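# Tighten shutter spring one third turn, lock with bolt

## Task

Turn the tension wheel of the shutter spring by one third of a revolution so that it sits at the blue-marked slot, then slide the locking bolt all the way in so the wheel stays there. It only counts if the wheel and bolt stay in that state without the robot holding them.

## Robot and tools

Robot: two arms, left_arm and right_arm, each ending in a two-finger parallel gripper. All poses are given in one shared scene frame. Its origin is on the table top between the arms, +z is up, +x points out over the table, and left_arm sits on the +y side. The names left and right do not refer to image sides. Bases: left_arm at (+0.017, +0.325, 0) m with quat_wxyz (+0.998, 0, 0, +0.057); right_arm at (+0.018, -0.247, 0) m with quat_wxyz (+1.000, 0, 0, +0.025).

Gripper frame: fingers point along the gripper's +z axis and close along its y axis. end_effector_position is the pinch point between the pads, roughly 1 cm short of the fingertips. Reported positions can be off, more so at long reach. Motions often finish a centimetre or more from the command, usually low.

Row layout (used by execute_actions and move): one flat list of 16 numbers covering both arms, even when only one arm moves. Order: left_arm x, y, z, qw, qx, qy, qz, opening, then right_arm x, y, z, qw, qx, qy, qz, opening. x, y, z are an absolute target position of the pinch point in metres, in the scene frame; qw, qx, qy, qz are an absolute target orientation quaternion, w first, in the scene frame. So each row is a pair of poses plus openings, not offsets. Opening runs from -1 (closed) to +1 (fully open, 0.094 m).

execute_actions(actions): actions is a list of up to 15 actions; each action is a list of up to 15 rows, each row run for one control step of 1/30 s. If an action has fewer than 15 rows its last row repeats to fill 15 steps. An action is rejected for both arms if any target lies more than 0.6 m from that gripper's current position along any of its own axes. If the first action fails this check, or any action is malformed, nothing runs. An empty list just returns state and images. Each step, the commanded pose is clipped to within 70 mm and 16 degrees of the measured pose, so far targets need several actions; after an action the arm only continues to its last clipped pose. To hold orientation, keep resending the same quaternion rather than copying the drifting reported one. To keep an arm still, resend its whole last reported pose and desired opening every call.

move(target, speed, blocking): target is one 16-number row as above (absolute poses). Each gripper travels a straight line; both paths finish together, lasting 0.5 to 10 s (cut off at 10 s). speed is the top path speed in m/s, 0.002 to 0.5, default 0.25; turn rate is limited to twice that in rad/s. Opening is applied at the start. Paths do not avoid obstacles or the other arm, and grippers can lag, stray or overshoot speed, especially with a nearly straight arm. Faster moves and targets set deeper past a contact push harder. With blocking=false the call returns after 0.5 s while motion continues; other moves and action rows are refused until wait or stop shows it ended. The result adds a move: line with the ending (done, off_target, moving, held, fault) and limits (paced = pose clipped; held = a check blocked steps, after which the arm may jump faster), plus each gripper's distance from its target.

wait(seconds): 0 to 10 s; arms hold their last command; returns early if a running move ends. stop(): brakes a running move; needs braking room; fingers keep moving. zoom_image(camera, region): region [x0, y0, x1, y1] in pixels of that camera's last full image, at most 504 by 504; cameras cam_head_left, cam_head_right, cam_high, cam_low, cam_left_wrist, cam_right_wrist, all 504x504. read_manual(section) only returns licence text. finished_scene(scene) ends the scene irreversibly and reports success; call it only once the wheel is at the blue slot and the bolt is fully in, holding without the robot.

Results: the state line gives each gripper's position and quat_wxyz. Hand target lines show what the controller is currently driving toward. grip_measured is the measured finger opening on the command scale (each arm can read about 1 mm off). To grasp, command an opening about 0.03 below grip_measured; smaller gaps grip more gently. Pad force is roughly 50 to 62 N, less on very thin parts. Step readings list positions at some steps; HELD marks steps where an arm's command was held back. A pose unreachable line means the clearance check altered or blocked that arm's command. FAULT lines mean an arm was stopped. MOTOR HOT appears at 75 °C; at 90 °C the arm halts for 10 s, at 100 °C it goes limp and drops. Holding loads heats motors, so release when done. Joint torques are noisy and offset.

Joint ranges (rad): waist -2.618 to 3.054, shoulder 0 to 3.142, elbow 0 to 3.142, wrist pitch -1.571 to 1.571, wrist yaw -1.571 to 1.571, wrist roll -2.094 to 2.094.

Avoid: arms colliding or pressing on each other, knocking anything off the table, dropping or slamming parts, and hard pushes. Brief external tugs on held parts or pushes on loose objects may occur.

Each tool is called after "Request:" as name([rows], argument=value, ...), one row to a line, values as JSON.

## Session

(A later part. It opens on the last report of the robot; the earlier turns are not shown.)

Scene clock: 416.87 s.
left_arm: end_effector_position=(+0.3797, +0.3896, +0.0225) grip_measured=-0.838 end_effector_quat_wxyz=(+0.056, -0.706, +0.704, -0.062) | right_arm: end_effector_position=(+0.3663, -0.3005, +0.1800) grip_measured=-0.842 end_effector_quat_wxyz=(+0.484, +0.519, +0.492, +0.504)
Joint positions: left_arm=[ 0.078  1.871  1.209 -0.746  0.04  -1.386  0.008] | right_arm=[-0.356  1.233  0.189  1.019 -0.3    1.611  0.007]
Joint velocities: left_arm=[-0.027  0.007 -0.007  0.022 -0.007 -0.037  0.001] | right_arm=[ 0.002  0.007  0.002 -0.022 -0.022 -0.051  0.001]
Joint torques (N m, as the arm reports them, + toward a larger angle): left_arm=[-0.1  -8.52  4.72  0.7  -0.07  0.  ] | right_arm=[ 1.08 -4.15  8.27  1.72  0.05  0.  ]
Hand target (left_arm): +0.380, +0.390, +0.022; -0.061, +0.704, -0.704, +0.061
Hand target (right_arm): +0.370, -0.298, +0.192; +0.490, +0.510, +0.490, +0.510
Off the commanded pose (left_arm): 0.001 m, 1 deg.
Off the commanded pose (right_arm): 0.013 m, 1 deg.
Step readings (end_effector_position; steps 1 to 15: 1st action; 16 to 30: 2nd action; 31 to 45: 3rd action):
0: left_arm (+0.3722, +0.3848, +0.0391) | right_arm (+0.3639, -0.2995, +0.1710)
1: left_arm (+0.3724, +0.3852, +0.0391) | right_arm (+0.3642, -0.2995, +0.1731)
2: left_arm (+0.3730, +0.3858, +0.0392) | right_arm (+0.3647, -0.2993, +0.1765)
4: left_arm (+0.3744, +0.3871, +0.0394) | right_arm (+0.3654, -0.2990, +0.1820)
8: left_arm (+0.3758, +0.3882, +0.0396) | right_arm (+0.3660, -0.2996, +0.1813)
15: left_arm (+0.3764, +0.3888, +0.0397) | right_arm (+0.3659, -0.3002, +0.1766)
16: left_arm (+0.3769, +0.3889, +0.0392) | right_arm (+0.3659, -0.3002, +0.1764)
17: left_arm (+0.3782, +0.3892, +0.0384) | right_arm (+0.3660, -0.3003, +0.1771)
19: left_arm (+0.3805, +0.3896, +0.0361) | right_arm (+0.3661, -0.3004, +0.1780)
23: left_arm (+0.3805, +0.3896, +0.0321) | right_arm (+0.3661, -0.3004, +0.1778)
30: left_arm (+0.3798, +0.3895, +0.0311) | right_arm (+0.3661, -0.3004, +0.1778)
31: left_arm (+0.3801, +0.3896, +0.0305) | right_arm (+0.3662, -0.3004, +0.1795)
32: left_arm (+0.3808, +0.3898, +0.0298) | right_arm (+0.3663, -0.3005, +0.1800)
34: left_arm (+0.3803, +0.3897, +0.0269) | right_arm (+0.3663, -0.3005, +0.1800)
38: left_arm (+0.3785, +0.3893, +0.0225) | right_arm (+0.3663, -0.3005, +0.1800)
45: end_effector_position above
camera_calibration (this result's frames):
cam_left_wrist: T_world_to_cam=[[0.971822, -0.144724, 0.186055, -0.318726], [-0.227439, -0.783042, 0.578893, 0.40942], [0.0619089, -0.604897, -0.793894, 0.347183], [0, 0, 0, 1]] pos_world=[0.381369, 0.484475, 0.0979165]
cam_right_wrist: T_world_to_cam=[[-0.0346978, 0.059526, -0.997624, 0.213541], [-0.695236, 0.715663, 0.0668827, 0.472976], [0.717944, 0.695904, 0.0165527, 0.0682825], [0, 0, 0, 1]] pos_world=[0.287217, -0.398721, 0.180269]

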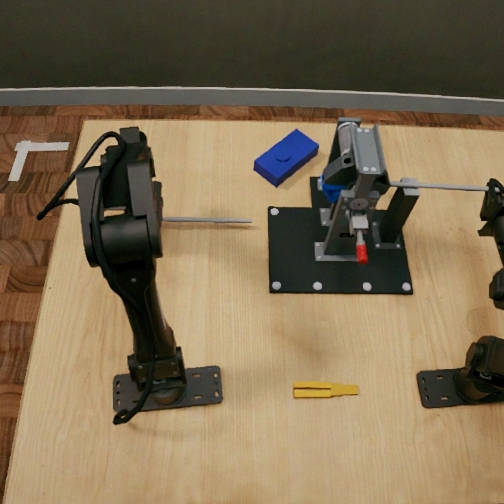

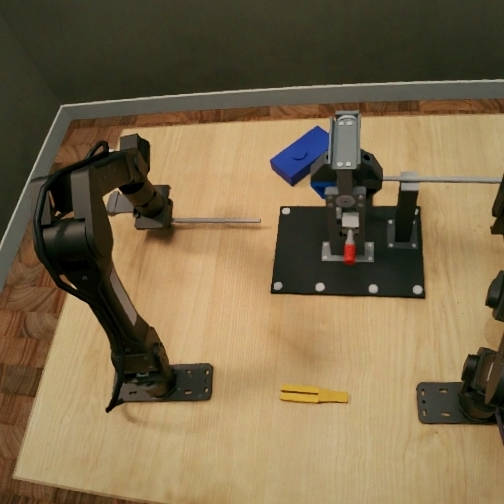

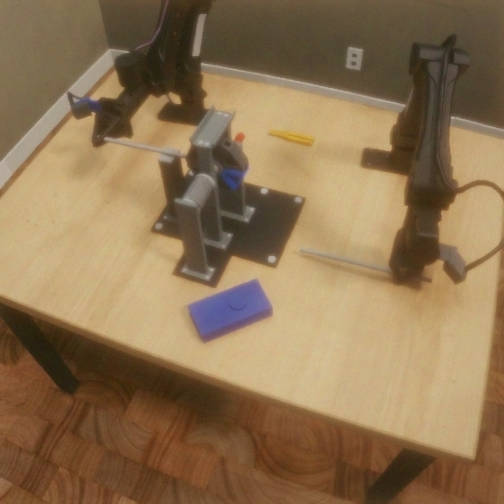

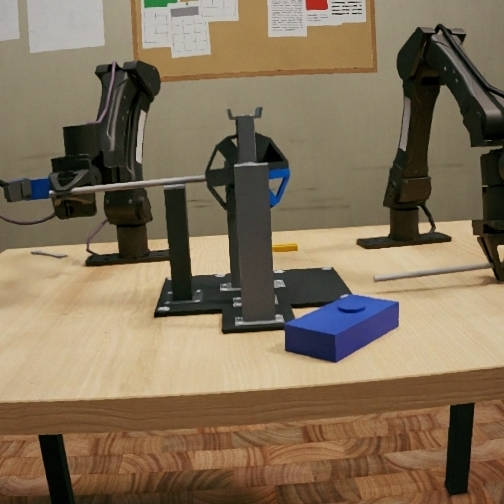

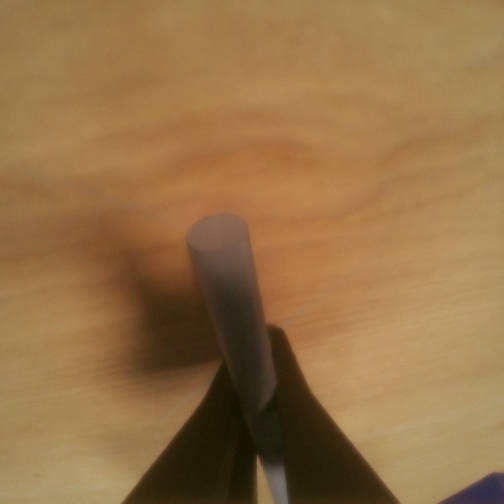

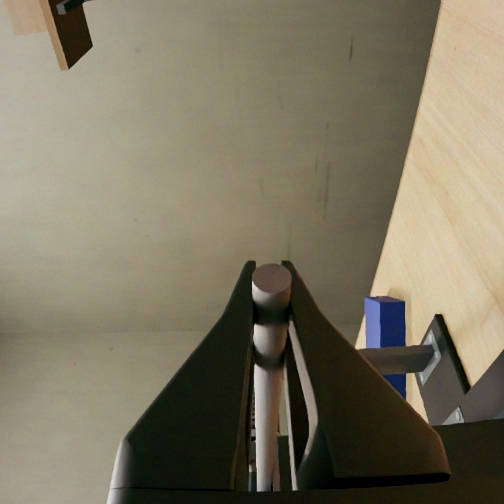

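Request:
execute_actions([
  [[0.38,0.39,0.014,0.0615,-0.7045,0.7045,-0.0615,-0.87,0.368,-0.2996,0.2064,0.513,0.4868,0.513,0.4868,-0.88]],
  [[0.38,0.39,0.009,0.0615,-0.7045,0.7045,-0.0615,-0.87,0.368,-0.298,0.2255,0.5296,0.4685,0.5296,0.4685,-0.88]],
  [[0.38,0.39,0.009,0.0615,-0.7045,0.7045,-0.0615,-0.815,0.368,-0.295,0.2445,0.5456,0.4498,0.5456,0.4498,-0.88]],
  [[0.38,0.39,0.009,0.0615,-0.7045,0.7045,-0.0615,-0.6,0.368,-0.2906,0.2632,0.561,0.4305,0.561,0.4305,-0.88]],
])

Scene clock: 426.67 s.
left_arm: end_effector_position=(+0.3854, +0.3905, +0.0194) grip_measured=-0.602 end_effector_quat_wxyz=(+0.067, -0.705, +0.703, -0.070) | right_arm: end_effector_position=(+0.3620, -0.3008, +0.2081) grip_measured=-0.841 end_effector_quat_wxyz=(+0.494, +0.519, +0.555, +0.423)
Joint positions: left_arm=[ 0.078  1.875  1.196 -0.702  0.04  -1.386  0.019] | right_arm=[-0.324  0.958  0.362  0.438 -0.227  1.424  0.007]
Joint velocities: left_arm=[-0.007  0.022 -0.012 -0.022  0.051 -0.007 -0.001] | right_arm=[ 0.002 -0.007 -0.002 -0.066 -0.037 -0.007  0.   ]
Joint torques (N m, as the arm reports them, + toward a larger angle): left_arm=[-0.16 -7.32  3.59  0.83 -0.08  0.02] | right_arm=[ 1.91 -4.57 11.62  2.64 -0.14 -1.34]
Hand target (left_arm): +0.380, +0.390, +0.009; -0.061, +0.704, -0.704, +0.061
Hand target (right_arm): +0.365, -0.291, +0.262; +0.561, +0.435, +0.558, +0.430
Off the commanded pose (left_arm): 0.012 m, 1 deg.
Off the commanded pose (right_arm): 0.056 m, 13 deg.
Step readings (end_effector_position; steps 1 to 15: 1st action; 16 to 30: 2nd action; 31 to 45: 3rd action; 46 to 60: 4th action):
0: left_arm (+0.3801, +0.3896, +0.0226) | right_arm (+0.3663, -0.3005, +0.1800)
1: left_arm (+0.3802, +0.3896, +0.0220) | right_arm (+0.3662, -0.3005, +0.1809)
2: left_arm (+0.3807, +0.3898, +0.0213) | right_arm (+0.3653, -0.3003, +0.1809)
4: left_arm (+0.3803, +0.3897, +0.0188) | right_arm (+0.3638, -0.3005, +0.1805)
8: left_arm (+0.3810, +0.3901, +0.0190) | right_arm (+0.3637, -0.3005, +0.1799)
15: left_arm (+0.3810, +0.3901, +0.0190) | right_arm (+0.3637, -0.3006, +0.1797)
16: left_arm (+0.3811, +0.3901, +0.0187) | right_arm (+0.3637, -0.3006, +0.1811)
17: left_arm (+0.3811, +0.3901, +0.0186) | right_arm (+0.3630, -0.3006, +0.1812)
19: left_arm (+0.3811, +0.3901, +0.0186) | right_arm (+0.3620, -0.3007, +0.1810)
23: left_arm (+0.3811, +0.3901, +0.0186) | right_arm (+0.3616, -0.3007, +0.1797)
30: left_arm (+0.3811, +0.3901, +0.0186) | right_arm (+0.3615, -0.3007, +0.1794)
31: left_arm (+0.3814, +0.3902, +0.0186) | right_arm (+0.3615, -0.3006, +0.1807)
32: left_arm (+0.3816, +0.3902, +0.0187) | right_arm (+0.3613, -0.3008, +0.1828)
34: left_arm (+0.3816, +0.3902, +0.0187) | right_arm (+0.3612, -0.3010, +0.1893)
38: left_arm (+0.3816, +0.3902, +0.0187) | right_arm (+0.3615, -0.3011, +0.1921)
45: left_arm (+0.3816, +0.3902, +0.0187) | right_arm (+0.3608, -0.3011, +0.1887)
46: left_arm (+0.3832, +0.3904, +0.0189) | right_arm (+0.3608, -0.3008, +0.1896)
47: left_arm (+0.3848, +0.3905, +0.0193) | right_arm (+0.3605, -0.3009, +0.1920)
49: left_arm (+0.3854, +0.3905, +0.0194) | right_arm (+0.3609, -0.3009, +0.2023)
53: left_arm (+0.3854, +0.3905, +0.0194) | right_arm (+0.3622, -0.3006, +0.2107)
60: end_effector_position above
camera_calibration (this result's frames):
cam_left_wrist: T_world_to_cam=[[0.966649, -0.1457, 0.210621, -0.321646], [-0.242464, -0.785462, 0.569439, 0.420216], [0.0824671, -0.601516, -0.794593, 0.335686], [0, 0, 0, 1]] pos_world=[0.385124, 0.48512, 0.0951915]
cam_right_wrist: T_world_to_cam=[[-0.167982, -0.0912013, -0.981562, 0.241074], [-0.669916, 0.741023, 0.0457959, 0.471105], [0.723183, 0.665257, -0.185576, 0.102071], [0, 0, 0, 1]] pos_world=[0.282281, -0.395017, 0.233996]

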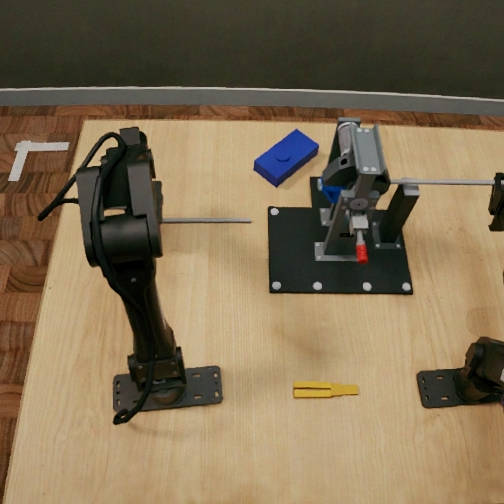

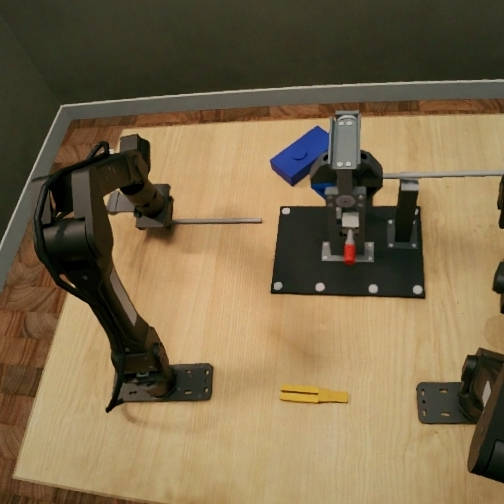

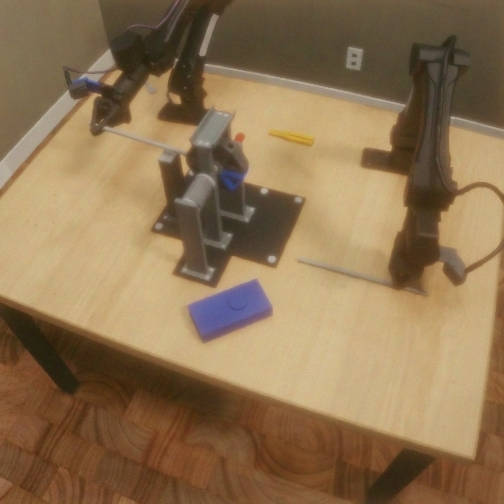

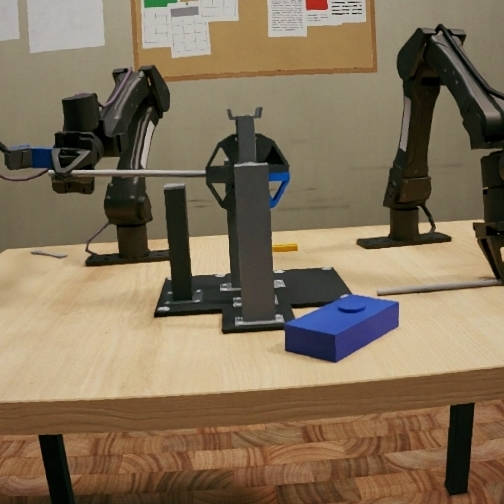

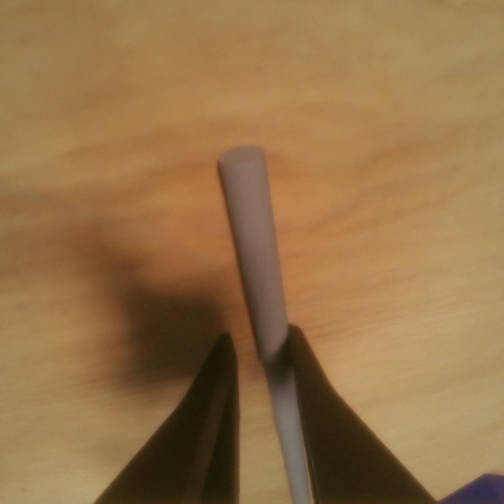

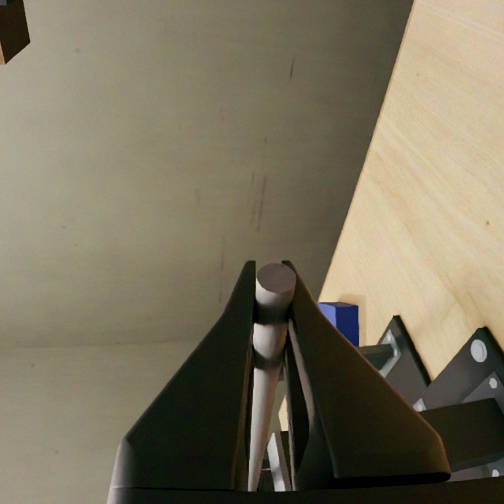

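Request:
execute_actions([
  [[0.38,0.39,0.06,0.0615,-0.7045,0.7045,-0.0615,-0.3,0.368,-0.285,0.2815,0.5757,0.4106,0.5757,0.4106,-0.88]],
  [[0.34,0.34,0.10,0.124,-0.621,0.762,-0.132,-0.2,0.368,-0.2781,0.2994,0.5897,0.3903,0.5897,0.3903,-0.88]],
  [[0.30,0.29,0.14,0.188,-0.520,0.808,-0.206,-0.2,0.368,-0.27,0.3168,0.6029,0.3695,0.6029,0.3695,-0.88]],
  [[0.26,0.23,0.17,0.248,-0.404,0.836,-0.276,-0.2,0.368,-0.2607,0.3336,0.6154,0.3482,0.6154,0.3482,-0.88]],
  [[0.22,0.17,0.19,0.302,-0.282,0.845,-0.339,-0.2,0.368,-0.2503,0.3497,0.6272,0.3265,0.6272,0.3265,-0.88]],
  [[0.19,0.11,0.20,0.347,-0.162,0.837,-0.391,-0.2,0.368,-0.2387,0.3651,0.6382,0.3044,0.6382,0.3044,-0.88]],
])

Scene clock: 447.40 s.
left_arm: end_effector_position=(+0.1862, +0.1090, +0.2031) grip_measured=-0.202 end_effector_quat_wxyz=(+0.328, -0.164, +0.840, -0.400) | right_arm: end_effector_position=(+0.3687, -0.2608, +0.3350) grip_measured=-0.841 end_effector_quat_wxyz=(+0.616, +0.376, +0.627, +0.293)
Joint positions: left_arm=[-1.3    0.685  0.591 -0.445 -0.434 -1.323  0.038] | right_arm=[-0.038  0.885  0.761  0.054  0.109  0.992  0.007]
Joint velocities: left_arm=[-0.007  0.022 -0.002  0.095 -0.154  0.051  0.   ] | right_arm=[ 0.007 -0.017 -0.002  0.037 -0.007  0.051  0.001]
Joint torques (N m, as the arm reports them, + toward a larger angle): left_arm=[-0.49  0.68  5.45  1.88 -0.39  0.12] | right_arm=[ 2.64 -1.73 11.13  2.12 -0.52 -1.25]
Hand target (left_arm): +0.191, +0.111, +0.200; +0.345, -0.163, +0.838, -0.390
Hand target (right_arm): +0.367, -0.239, +0.364; +0.640, +0.307, +0.636, +0.304
Off the commanded pose (left_arm): 0.005 m, 2 deg.
Off the commanded pose (right_arm): 0.037 m, 9 deg.
Step readings (end_effector_position; steps 1 to 15: 1st action; 16 to 30: 2nd action; 31 to 45: 3rd action; 46 to 60: 4th action; 61 to 75: 5th action; 76 to 90: 6th action):
0: left_arm (+0.3854, +0.3905, +0.0194) | right_arm (+0.3620, -0.3008, +0.2081)
1: left_arm (+0.3850, +0.3904, +0.0226) | right_arm (+0.3620, -0.3004, +0.2087)
2: left_arm (+0.3823, +0.3899, +0.0262) | right_arm (+0.3618, -0.3003, +0.2113)
4: left_arm (+0.3807, +0.3895, +0.0370) | right_arm (+0.3621, -0.2995, +0.2213)
8: left_arm (+0.3827, +0.3899, +0.0513) | right_arm (+0.3635, -0.2984, +0.2305)
15: left_arm (+0.3761, +0.3887, +0.0507) | right_arm (+0.3634, -0.2986, +0.2290)
16: left_arm (+0.3757, +0.3864, +0.0527) | right_arm (+0.3634, -0.2983, +0.2299)
17: left_arm (+0.3676, +0.3797, +0.0559) | right_arm (+0.3635, -0.2980, +0.2324)
19: left_arm (+0.3439, +0.3585, +0.0707) | right_arm (+0.3640, -0.2965, +0.2423)
23: left_arm (+0.3375, +0.3378, +0.1017) | right_arm (+0.3652, -0.2946, +0.2516)
30: left_arm (+0.3410, +0.3378, +0.1043) | right_arm (+0.3651, -0.2948, +0.2507)
31: left_arm (+0.3405, +0.3347, +0.1065) | right_arm (+0.3652, -0.2944, +0.2512)
32: left_arm (+0.3325, +0.3262, +0.1091) | right_arm (+0.3654, -0.2939, +0.2536)
34: left_arm (+0.3095, +0.3041, +0.1201) | right_arm (+0.3660, -0.2915, +0.2636)
38: left_arm (+0.3001, +0.2895, +0.1422) | right_arm (+0.3670, -0.2891, +0.2726)
45: left_arm (+0.3009, +0.2894, +0.1430) | right_arm (+0.3669, -0.2891, +0.2724)
46: left_arm (+0.2998, +0.2848, +0.1449) | right_arm (+0.3670, -0.2886, +0.2729)
47: left_arm (+0.2916, +0.2706, +0.1470) | right_arm (+0.3673, -0.2879, +0.2754)
49: left_arm (+0.2688, +0.2415, +0.1560) | right_arm (+0.3682, -0.2847, +0.2851)
53: left_arm (+0.2569, +0.2228, +0.1719) | right_arm (+0.3688, -0.2816, +0.2934)
60: left_arm (+0.2590, +0.2271, +0.1718) | right_arm (+0.3687, -0.2816, +0.2933)
61: left_arm (+0.2569, +0.2220, +0.1731) | right_arm (+0.3687, -0.2810, +0.2940)
62: left_arm (+0.2456, +0.2047, +0.1749) | right_arm (+0.3689, -0.2799, +0.2972)
64: left_arm (+0.2190, +0.1753, +0.1800) | right_arm (+0.3695, -0.2757, +0.3073)
68: left_arm (+0.2079, +0.1596, +0.1882) | right_arm (+0.3697, -0.2722, +0.3146)
75: left_arm (+0.2159, +0.1663, +0.1922) | right_arm (+0.3696, -0.2722, +0.3145)
76: left_arm (+0.2140, +0.1615, +0.1932) | right_arm (+0.3694, -0.2715, +0.3153)
77: left_arm (+0.2021, +0.1450, +0.1940) | right_arm (+0.3693, -0.2698, +0.3186)
79: left_arm (+0.1785, +0.1183, +0.1917) | right_arm (+0.3693, -0.2642, +0.3292)
83: left_arm (+0.1749, +0.1077, +0.1927) | right_arm (+0.3689, -0.2608, +0.3351)
90: end_effector_position above
camera_calibration (this result's frames):
cam_left_wrist: T_world_to_cam=[[-0.109391, -0.688363, 0.71707, -0.0521971], [-0.98845, -0.000786789, -0.151547, 0.246017], [0.104883, -0.725365, -0.680327, 0.314888], [0, 0, 0, 1]] pos_world=[0.204439, 0.192672, 0.288939]
cam_right_wrist: T_world_to_cam=[[-0.121009, -0.534123, -0.836702, 0.189009], [-0.6639, 0.670181, -0.331804, 0.545969], [0.737966, 0.515335, -0.435702, 0.133457], [0, 0, 0, 1]] pos_world=[0.286854, -0.333719, 0.397447]

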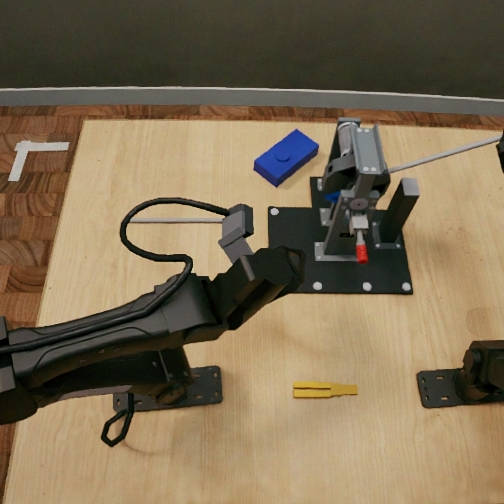

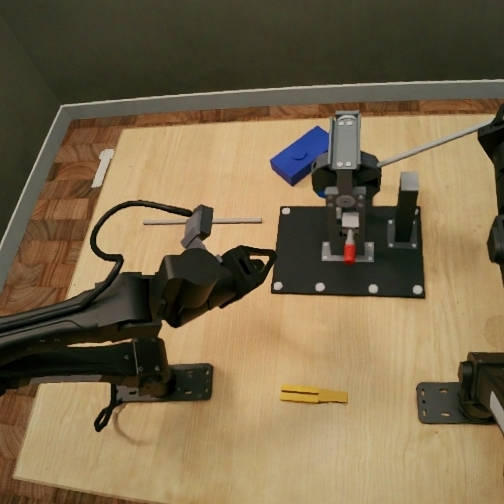

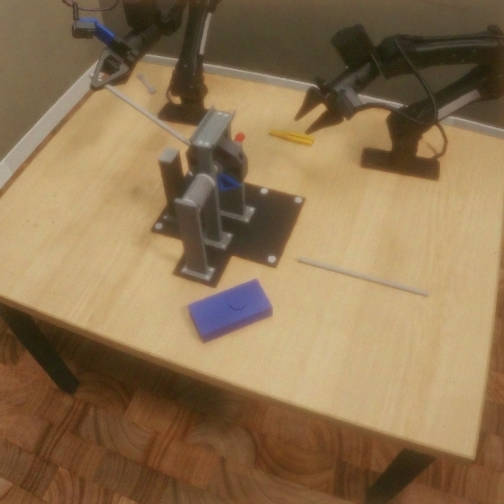

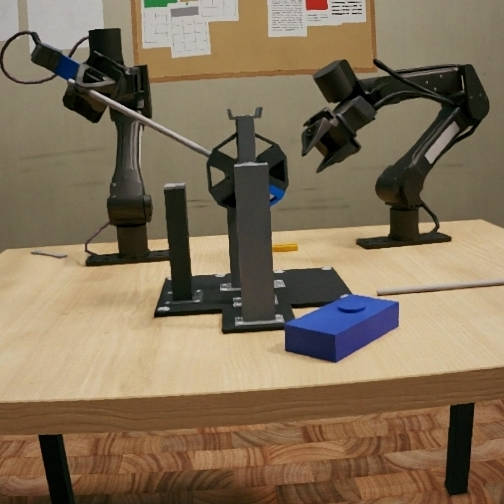

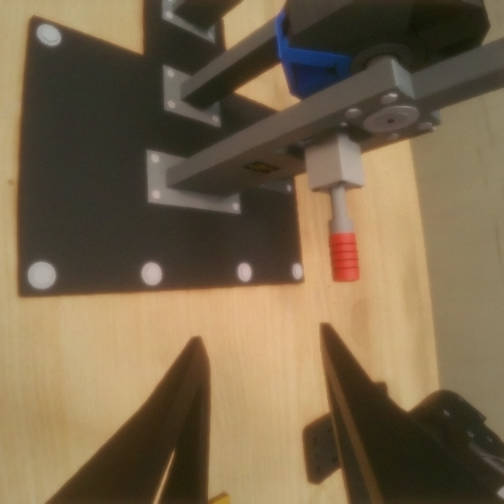

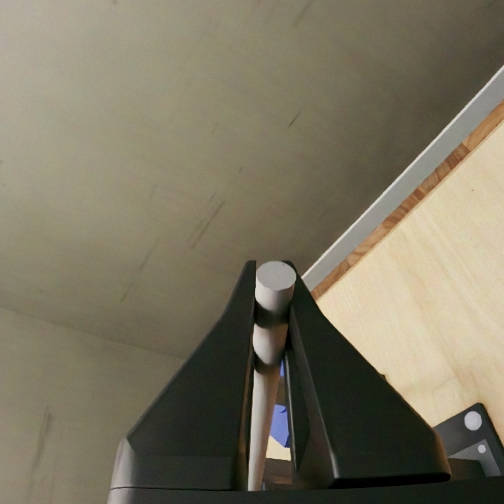

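Request:
execute_actions([
  [[0.19,0.095,0.197,0.347,-0.162,0.837,-0.391,-0.2,0.368,-0.2261,0.3796,0.6485,0.282,0.6485,0.282,-0.88]],
  [[0.19,0.08,0.194,0.347,-0.162,0.837,-0.391,-0.2,0.368,-0.2126,0.3931,0.6579,0.2592,0.6579,0.2592,-0.88]],
  [[0.19,0.065,0.191,0.347,-0.162,0.837,-0.391,-0.2,0.368,-0.1981,0.4057,0.6665,0.236,0.6665,0.236,-0.88]],
  [[0.19,0.05,0.188,0.347,-0.162,0.837,-0.391,-0.2,0.368,-0.1827,0.4173,0.6744,0.2126,0.6744,0.2126,-0.88]],
  [[0.19,0.035,0.185,0.347,-0.162,0.837,-0.391,-0.2,0.368,-0.1666,0.4277,0.6814,0.189,0.6814,0.189,-0.88]],
  [[0.19,0.02,0.182,0.347,-0.162,0.837,-0.391,-0.2,0.368,-0.1499,0.437,0.6876,0.1651,0.6876,0.1651,-0.88]],
  [[0.19,0.005,0.18,0.347,-0.162,0.837,-0.391,-0.2,0.368,-0.1324,0.4451,0.6929,0.141,0.6929,0.141,-0.88]],
  [[0.19,0.005,0.18,0.347,-0.162,0.837,-0.391,-0.2,0.368,-0.1191,0.4504,0.6964,0.1228,0.6964,0.1228,-0.88]],
])

Scene clock: 462.17 s.
left_arm: end_effector_position=(+0.1874, +0.0106, +0.1663) grip_measured=-0.202 end_effector_quat_wxyz=(+0.337, -0.157, +0.847, -0.381) | right_arm: end_effector_position=(+0.3689, -0.1407, +0.4422) grip_measured=-0.841 end_effector_quat_wxyz=(+0.697, +0.179, +0.684, +0.117)
Joint positions: left_arm=[-1.475  1.202  0.675 -0.096 -0.599 -1.414  0.038] | right_arm=[ 0.559  1.117  1.227 -0.11   0.697  0.422  0.007]
Joint velocities: left_arm=[ 0.002  0.002  0.007 -0.11   0.022 -0.037  0.002] | right_arm=[ 0.007 -0.002  0.017  0.007  0.007 -0.022  0.   ]
Joint torques (N m, as the arm reports them, + toward a larger angle): left_arm=[-0.45 -3.14  8.52  1.72 -0.5   0.03] | right_arm=[ 2.61 -1.48 10.01  1.57 -0.49 -0.92]
Hand target (left_arm): +0.190, +0.006, +0.180; +0.347, -0.162, +0.837, -0.391
Hand target (right_arm): +0.367, -0.119, +0.450; +0.698, +0.124, +0.695, +0.123
Off the commanded pose (left_arm): 0.015 m, 2 deg.
Off the commanded pose (right_arm): 0.023 m, 7 deg.
Step readings (end_effector_position; steps 1 to 15: 1st action; 16 to 30: 2nd action; 31 to 45: 3rd action; 46 to 60: 4th action; 61 to 75: 5th action; 76 to 90: 6th action; 91 to 105: 7th action; 106 to 120: 8th action):
0: left_arm (+0.1894, +0.1094, +0.2070) | right_arm (+0.3686, -0.2609, +0.3350)
1: left_arm (+0.1895, +0.1081, +0.2065) | right_arm (+0.3684, -0.2601, +0.3360)
2: left_arm (+0.1886, +0.1040, +0.2056) | right_arm (+0.3682, -0.2580, +0.3393)
4: left_arm (+0.1862, +0.0966, +0.1999) | right_arm (+0.3676, -0.2514, +0.3492)
8: left_arm (+0.1871, +0.0938, +0.1973) | right_arm (+0.3679, -0.2478, +0.3542)
15: left_arm (+0.1886, +0.0932, +0.2002) | right_arm (+0.3682, -0.2479, +0.3542)
16: left_arm (+0.1889, +0.0921, +0.1997) | right_arm (+0.3679, -0.2470, +0.3550)
17: left_arm (+0.1884, +0.0886, +0.1987) | right_arm (+0.3680, -0.2443, +0.3586)
19: left_arm (+0.1867, +0.0823, +0.1928) | right_arm (+0.3676, -0.2371, +0.3679)
23: left_arm (+0.1872, +0.0800, +0.1900) | right_arm (+0.3687, -0.2343, +0.3713)
30: left_arm (+0.1885, +0.0793, +0.1926) | right_arm (+0.3686, -0.2342, +0.3713)
31: left_arm (+0.1888, +0.0782, +0.1920) | right_arm (+0.3683, -0.2331, +0.3721)
32: left_arm (+0.1884, +0.0748, +0.1906) | right_arm (+0.3681, -0.2299, +0.3760)
34: left_arm (+0.1867, +0.0692, +0.1839) | right_arm (+0.3679, -0.2222, +0.3843)
38: left_arm (+0.1868, +0.0671, +0.1806) | right_arm (+0.3690, -0.2195, +0.3871)
45: left_arm (+0.1879, +0.0663, +0.1830) | right_arm (+0.3689, -0.2193, +0.3871)
46: left_arm (+0.1881, +0.0653, +0.1823) | right_arm (+0.3685, -0.2182, +0.3879)
47: left_arm (+0.1879, +0.0622, +0.1811) | right_arm (+0.3683, -0.2145, +0.3916)
49: left_arm (+0.1863, +0.0568, +0.1752) | right_arm (+0.3681, -0.2063, +0.3991)
53: left_arm (+0.1863, +0.0551, +0.1716) | right_arm (+0.3692, -0.2038, +0.4013)
60: left_arm (+0.1871, +0.0542, +0.1738) | right_arm (+0.3689, -0.2036, +0.4015)
61: left_arm (+0.1874, +0.0531, +0.1735) | right_arm (+0.3686, -0.2024, +0.4021)
62: left_arm (+0.1873, +0.0499, +0.1731) | right_arm (+0.3684, -0.1983, +0.4056)
64: left_arm (+0.1861, +0.0433, +0.1704) | right_arm (+0.3682, -0.1901, +0.4122)
68: left_arm (+0.1861, +0.0410, +0.1682) | right_arm (+0.3694, -0.1877, +0.4142)
75: left_arm (+0.1868, +0.0403, +0.1700) | right_arm (+0.3691, -0.1875, +0.4141)
76: left_arm (+0.1872, +0.0392, +0.1698) | right_arm (+0.3687, -0.1862, +0.4148)
77: left_arm (+0.1872, +0.0359, +0.1695) | right_arm (+0.3683, -0.1817, +0.4181)
79: left_arm (+0.1863, +0.0289, +0.1677) | right_arm (+0.3682, -0.1734, +0.4238)
83: left_arm (+0.1865, +0.0264, +0.1660) | right_arm (+0.3694, -0.1709, +0.4256)
90: left_arm (+0.1871, +0.0257, +0.1675) | right_arm (+0.3690, -0.1706, +0.4256)
91: left_arm (+0.1873, +0.0245, +0.1673) | right_arm (+0.3686, -0.1693, +0.4261)
92: left_arm (+0.1875, +0.0211, +0.1674) | right_arm (+0.3682, -0.1647, +0.4290)
94: left_arm (+0.1868, +0.0140, +0.1663) | right_arm (+0.3682, -0.1564, +0.4341)
98: left_arm (+0.1868, +0.0112, +0.1648) | right_arm (+0.3694, -0.1537, +0.4355)
105: left_arm (+0.1872, +0.0108, +0.1658) | right_arm (+0.3689, -0.1535, +0.4357)
106: left_arm (+0.1873, +0.0108, +0.1659) | right_arm (+0.3686, -0.1524, +0.4360)
107: left_arm (+0.1873, +0.0107, +0.1660) | right_arm (+0.3682, -0.1489, +0.4379)
109: left_arm (+0.1873, +0.0107, +0.1661) | right_arm (+0.3683, -0.1426, +0.4410)
113: left_arm (+0.1874, +0.0107, +0.1662) | right_arm (+0.3692, -0.1408, +0.4422)
120: end_effector_position above
camera_calibration (this result's frames):
cam_left_wrist: T_world_to_cam=[[-0.113005, -0.720129, 0.684576, -0.0869367], [-0.986604, -0.000256716, -0.163132, 0.243092], [0.117652, -0.693841, -0.710453, 0.22064], [0, 0, 0, 1]] pos_world=[0.204052, 0.0905458, 0.255925]
cam_right_wrist: T_world_to_cam=[[-0.091518, -0.902786, -0.42024, 0.095937], [-0.671105, 0.367695, -0.643754, 0.599227], [0.735692, 0.22311, -0.639515, 0.167899], [0, 0, 0, 1]] pos_world=[0.287402, -0.171182, 0.533446]

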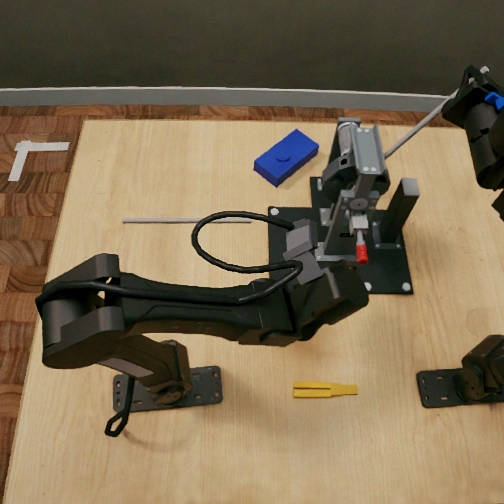

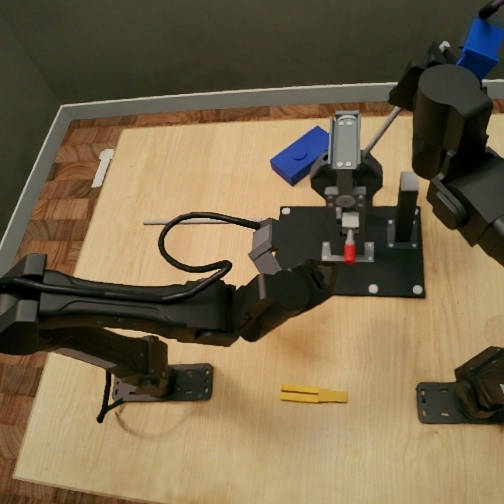

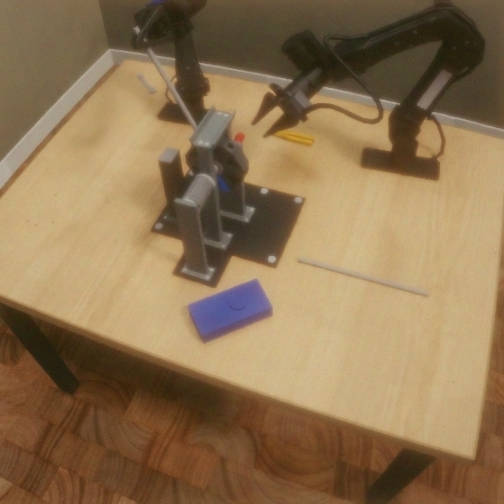

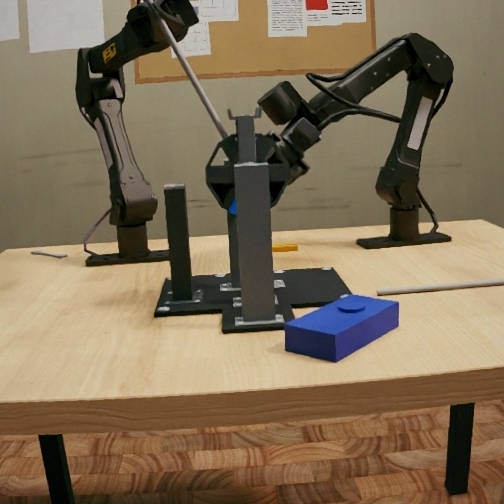

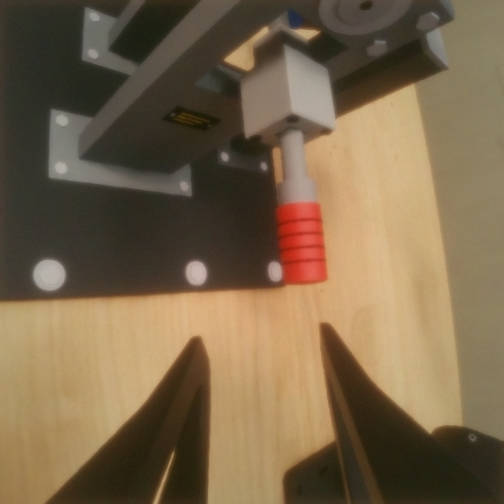

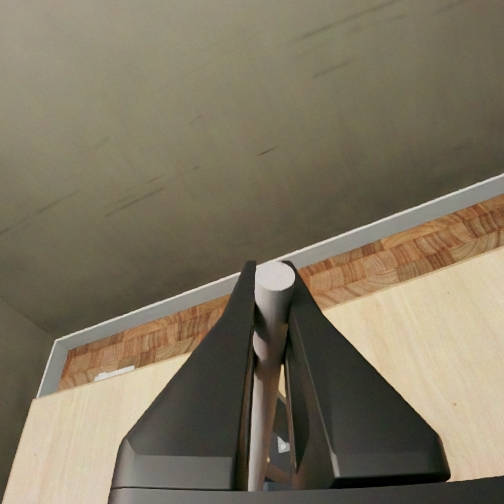

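Request:
execute_actions([
  [[0.198,-0.008,0.186,0.347,-0.162,0.837,-0.391,-0.2,0.368,-0.112,0.4528,0.6975,0.1165,0.6975,0.1165,-0.88]],
  [[0.212,-0.02,0.18,0.347,-0.162,0.837,-0.391,-0.2,0.368,-0.112,0.4528,0.6975,0.1165,0.6975,0.1165,-0.88]],
  [[0.224,-0.03,0.174,0.347,-0.162,0.837,-0.391,-0.2,0.368,-0.112,0.4528,0.6975,0.1165,0.6975,0.1165,-0.88]],
])

Scene clock: 473.93 s.
left_arm: end_effector_position=(+0.2192, -0.0232, +0.1608) grip_measured=-0.202 end_effector_quat_wxyz=(+0.341, -0.161, +0.845, -0.380) | right_arm: end_effector_position=(+0.3689, -0.1345, +0.4451) grip_measured=-0.841 end_effector_quat_wxyz=(+0.699, +0.172, +0.686, +0.109)
Joint positions: left_arm=[-1.391  1.391  0.774  0.024 -0.541 -1.362  0.038] | right_arm=[ 0.584  1.135  1.247 -0.111  0.725  0.399  0.007]
Joint velocities: left_arm=[-0.012 -0.007 -0.002 -0.007  0.022 -0.022  0.   ] | right_arm=[ 0.007 -0.012 -0.007 -0.007  0.037  0.095 -0.   ]
Joint torques (N m, as the arm reports them, + toward a larger angle): left_arm=[ 0.43 -4.79  8.48  1.78 -0.26  0.15] | right_arm=[ 2.63 -1.54 10.01  1.54 -0.5  -0.87]
Hand target (left_arm): +0.224, -0.029, +0.175; +0.348, -0.162, +0.837, -0.391
Hand target (right_arm): +0.367, -0.112, +0.452; +0.699, +0.118, +0.696, +0.116
Off the commanded pose (left_arm): 0.016 m, 2 deg.
Off the commanded pose (right_arm): 0.024 m, 7 deg.
Step readings (end_effector_position; steps 1 to 15: 1st action; 16 to 30: 2nd action; 31 to 45: 3rd action):
0: left_arm (+0.1874, +0.0106, +0.1663) | right_arm (+0.3689, -0.1406, +0.4422)
1: left_arm (+0.1878, +0.0095, +0.1667) | right_arm (+0.3688, -0.1401, +0.4423)
2: left_arm (+0.1891, +0.0066, +0.1680) | right_arm (+0.3685, -0.1383, +0.4433)
4: left_arm (+0.1913, +0.0001, +0.1720) | right_arm (+0.3687, -0.1353, +0.4447)
8: left_arm (+0.1927, -0.0038, +0.1764) | right_arm (+0.3690, -0.1345, +0.4450)
15: left_arm (+0.1928, -0.0037, +0.1764) | right_arm (+0.3689, -0.1345, +0.4451)
16: left_arm (+0.1944, -0.0048, +0.1758) | right_arm (+0.3689, -0.1345, +0.4451)
17: left_arm (+0.1983, -0.0069, +0.1747) | right_arm (+0.3689, -0.1345, +0.4451)
19: left_arm (+0.2060, -0.0098, +0.1703) | right_arm (+0.3689, -0.1345, +0.4451)
23: left_arm (+0.2081, -0.0114, +0.1642) | right_arm (+0.3689, -0.1345, +0.4451)
30: left_arm (+0.2079, -0.0134, +0.1662) | right_arm (+0.3689, -0.1345, +0.4451)
31: left_arm (+0.2090, -0.0145, +0.1659) | right_arm (+0.3689, -0.1345, +0.4451)
32: left_arm (+0.2118, -0.0167, +0.1655) | right_arm (+0.3689, -0.1345, +0.4451)
34: left_arm (+0.2175, -0.0198, +0.1631) | right_arm (+0.3689, -0.1345, +0.4451)
38: left_arm (+0.2193, -0.0215, +0.1592) | right_arm (+0.3689, -0.1345, +0.4451)
45: end_effector_position above
camera_calibration (this result's frames):
cam_left_wrist: T_world_to_cam=[[-0.107203, -0.720621, 0.684991, -0.105298], [-0.985896, -0.0120072, -0.166928, 0.2737], [0.128517, -0.693225, -0.70917, 0.186971], [0, 0, 0, 1]] pos_world=[0.234523, 0.0570192, 0.25041]
cam_right_wrist: T_world_to_cam=[[-0.0944066, -0.911613, -0.400061, 0.0936391], [-0.670871, 0.355163, -0.650992, 0.600302], [0.73554, 0.206932, -0.645105, 0.168785], [0, 0, 0, 1]] pos_world=[0.287418, -0.16277, 0.537137]

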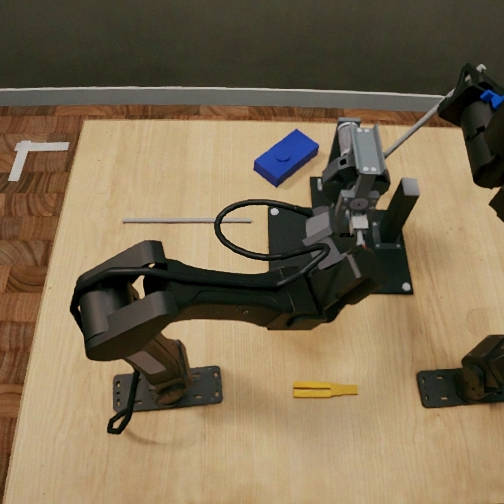

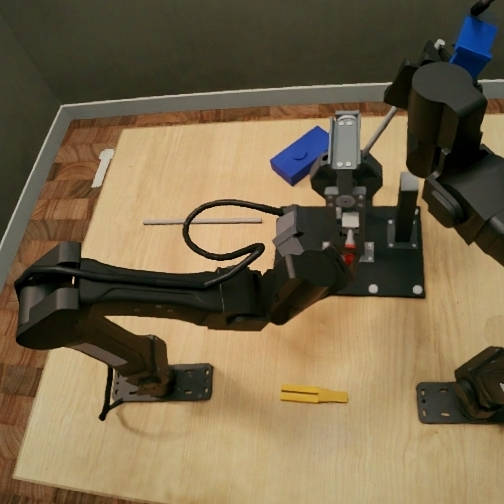

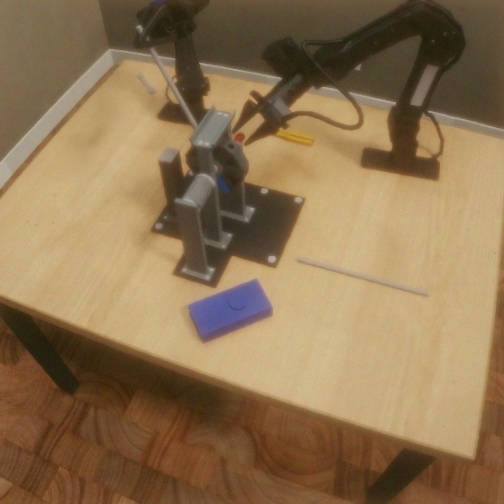

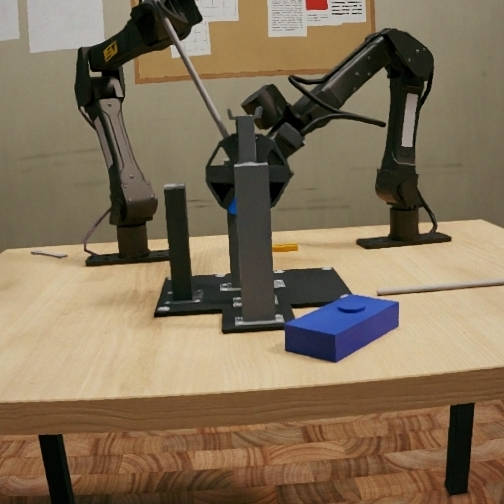

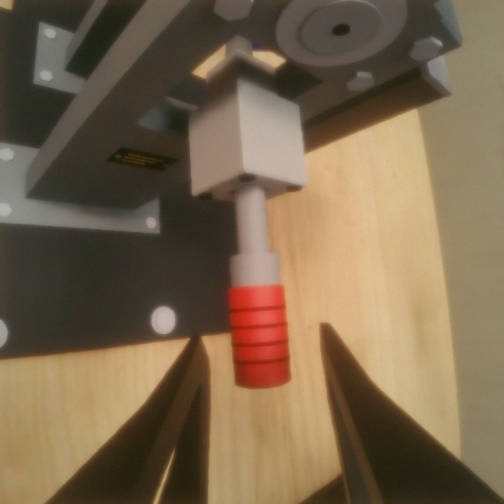

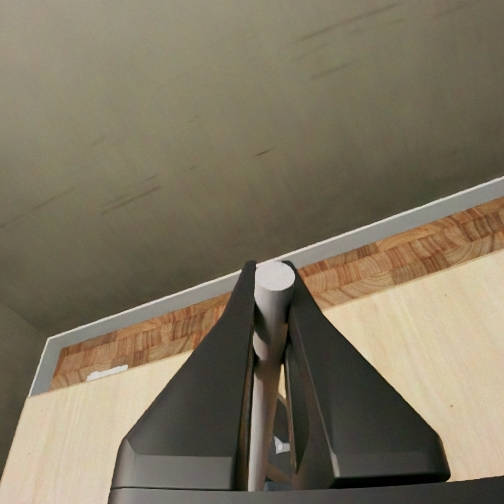

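Request:
execute_actions([
  [[0.231,-0.036,0.169,0.347,-0.162,0.837,-0.391,-0.3,0.368,-0.112,0.4528,0.6975,0.1165,0.6975,0.1165,-0.88]],
  [[0.231,-0.036,0.169,0.347,-0.162,0.837,-0.391,-0.69,0.368,-0.112,0.4528,0.6975,0.1165,0.6975,0.1165,-0.88]],
  [[0.239,-0.036,0.169,0.347,-0.162,0.837,-0.391,-0.69,0.368,-0.112,0.4528,0.6975,0.1165,0.6975,0.1165,-0.88]],
  [[0.247,-0.036,0.169,0.347,-0.162,0.837,-0.391,-0.69,0.368,-0.112,0.4528,0.6975,0.1165,0.6975,0.1165,-0.88]],
])

Scene clock: 482.90 s.
left_arm: end_effector_position=(+0.2264, -0.0296, +0.1544) grip_measured=-0.652 end_effector_quat_wxyz=(+0.335, -0.148, +0.850, -0.378) | right_arm: end_effector_position=(+0.3689, -0.1345, +0.4451) grip_measured=-0.841 end_effector_quat_wxyz=(+0.699, +0.172, +0.686, +0.109)
Joint positions: left_arm=[-1.36   1.428  0.784  0.054 -0.493 -1.324  0.016] | right_arm=[ 0.584  1.135  1.247 -0.111  0.725  0.399  0.007]
Joint velocities: left_arm=[ 0.012 -0.027 -0.017 -0.051  0.007  0.066  0.001] | right_arm=[ 0.002  0.002 -0.012  0.007  0.007 -0.022  0.   ]
Joint torques (N m, as the arm reports them, + toward a larger angle): left_arm=[ 3.1  -3.62  9.06  2.05 -0.12  0.19] | right_arm=[ 2.57 -1.53  9.92  1.54 -0.49 -0.88]
Hand target (left_arm): +0.246, -0.034, +0.170; +0.348, -0.161, +0.837, -0.391
Hand target (right_arm): +0.367, -0.112, +0.452; +0.699, +0.118, +0.696, +0.116
Off the commanded pose (left_arm): 0.026 m, 3 deg.
Off the commanded pose (right_arm): 0.024 m, 7 deg.
Step readings (end_effector_position; steps 1 to 15: 1st action; 16 to 30: 2nd action; 31 to 45: 3rd action; 46 to 60: 4th action):
0: left_arm (+0.2192, -0.0236, +0.1612) | right_arm (+0.3689, -0.1345, +0.4451)
1: left_arm (+0.2197, -0.0243, +0.1607) | right_arm (+0.3689, -0.1345, +0.4451)
2: left_arm (+0.2213, -0.0256, +0.1602) | right_arm (+0.3689, -0.1345, +0.4451)
4: left_arm (+0.2245, -0.0277, +0.1578) | right_arm (+0.3689, -0.1345, +0.4451)
8: left_arm (+0.2255, -0.0285, +0.1550) | right_arm (+0.3689, -0.1345, +0.4451)
15: left_arm (+0.2255, -0.0295, +0.1561) | right_arm (+0.3689, -0.1345, +0.4451)
16: left_arm (+0.2255, -0.0296, +0.1562) | right_arm (+0.3689, -0.1345, +0.4451)
17: left_arm (+0.2255, -0.0296, +0.1562) | right_arm (+0.3689, -0.1345, +0.4451)
19: left_arm (+0.2255, -0.0296, +0.1562) | right_arm (+0.3689, -0.1345, +0.4451)
23: left_arm (+0.2255, -0.0296, +0.1562) | right_arm (+0.3689, -0.1345, +0.4451)
30: left_arm (+0.2255, -0.0296, +0.1562) | right_arm (+0.3689, -0.1345, +0.4451)
31: left_arm (+0.2261, -0.0295, +0.1559) | right_arm (+0.3689, -0.1345, +0.4451)
32: left_arm (+0.2261, -0.0297, +0.1555) | right_arm (+0.3689, -0.1345, +0.4451)
34: left_arm (+0.2260, -0.0296, +0.1551) | right_arm (+0.3689, -0.1345, +0.4451)
38: left_arm (+0.2260, -0.0297, +0.1551) | right_arm (+0.3689, -0.1345, +0.4451)
45: left_arm (+0.2261, -0.0296, +0.1550) | right_arm (+0.3689, -0.1345, +0.4451)
46: left_arm (+0.2266, -0.0295, +0.1548) | right_arm (+0.3689, -0.1345, +0.4451)
47: left_arm (+0.2265, -0.0295, +0.1544) | right_arm (+0.3689, -0.1345, +0.4451)
49: left_arm (+0.2264, -0.0296, +0.1545) | right_arm (+0.3689, -0.1345, +0.4451)
53: left_arm (+0.2265, -0.0295, +0.1545) | right_arm (+0.3689, -0.1345, +0.4451)
60: end_effector_position above
camera_calibration (this result's frames):
cam_left_wrist: T_world_to_cam=[[-0.123657, -0.727243, 0.675149, -0.0996877], [-0.986586, 0.0170349, -0.162349, 0.279977], [0.106566, -0.686169, -0.719594, 0.183874], [0, 0, 0, 1]] pos_world=[0.2443, 0.0489019, 0.245072]
cam_right_wrist: T_world_to_cam=[[-0.0944066, -0.911613, -0.400061, 0.0936391], [-0.670871, 0.355163, -0.650992, 0.600302], [0.73554, 0.206932, -0.645105, 0.168785], [0, 0, 0, 1]] pos_world=[0.287418, -0.16277, 0.537137]

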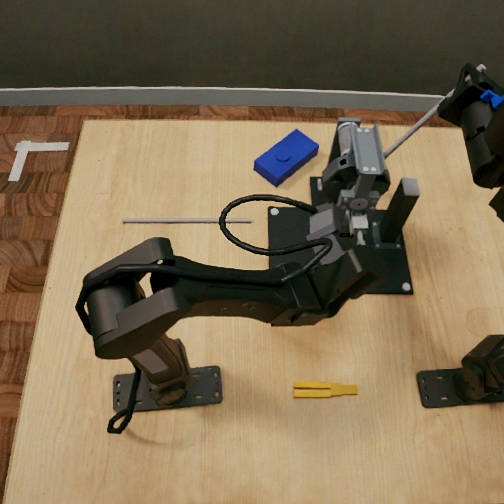

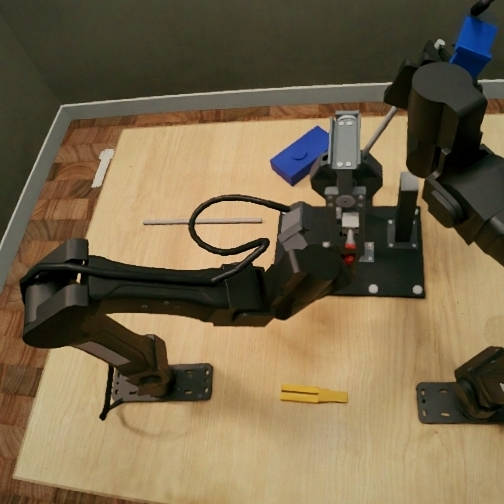

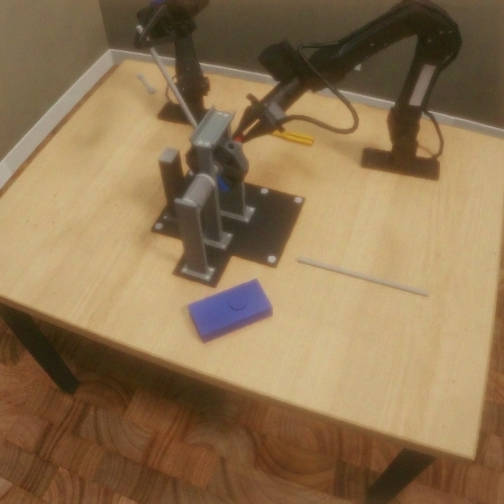

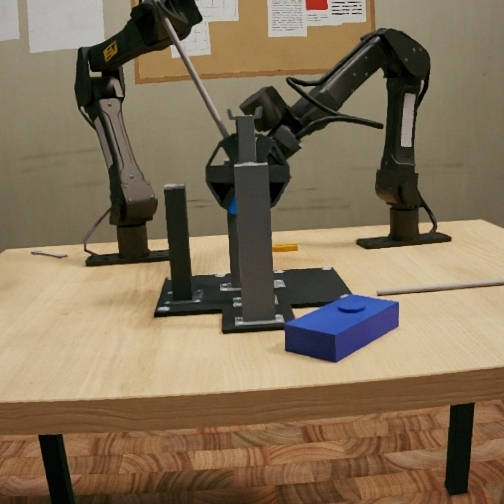

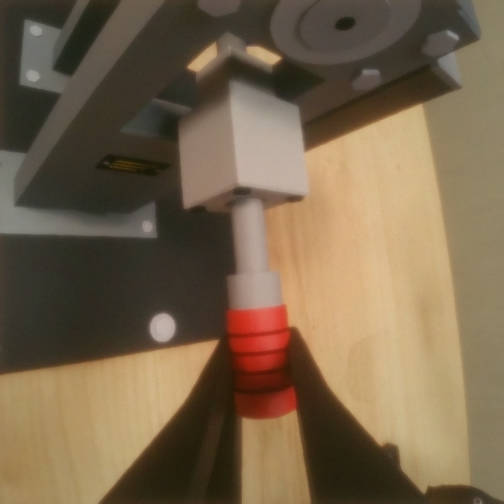

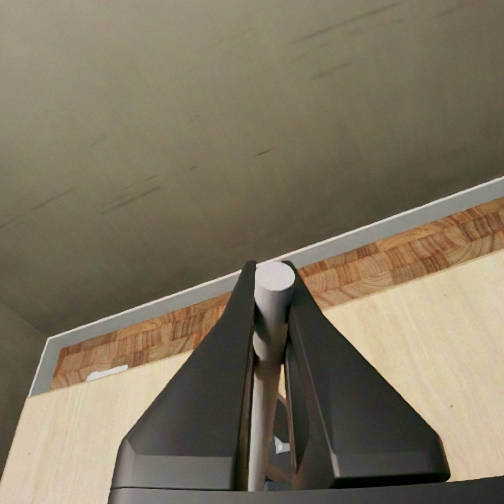

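Request:
zoom_image(camera="cam_low", region=[190,120,310,240])

Request:
zoom_image(camera="cam_left_wrist", region=[130,0,370,240])

Request:
zoom_image(camera="cam_high", region=[170,100,290,220])

Region (190, 120, 310, 240) of cam_low's 504x504 image, scaled by 4.200, with more detail than that image has.

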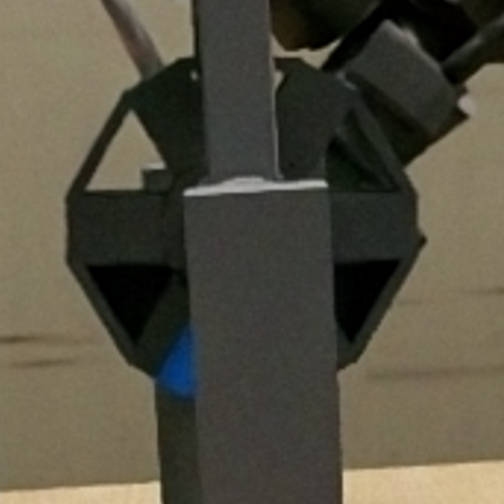

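Region (130, 0, 370, 240) of cam_left_wrist's 504x504 image, scaled by 2.100, with more detail than that image has.

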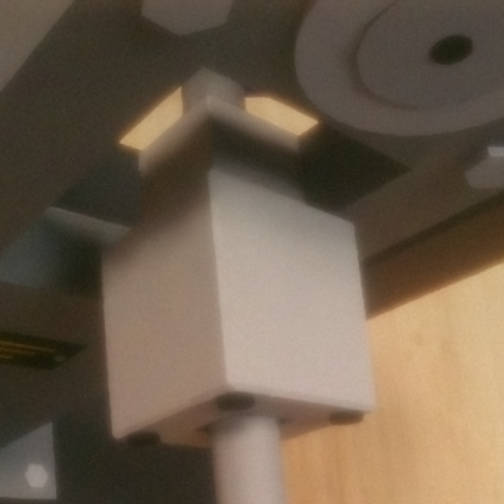

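Region (170, 100, 290, 220) of cam_high's 504x504 image, scaled by 4.200, with more detail than that image has.

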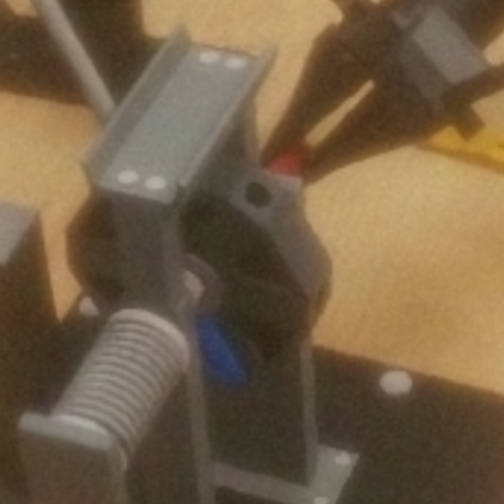

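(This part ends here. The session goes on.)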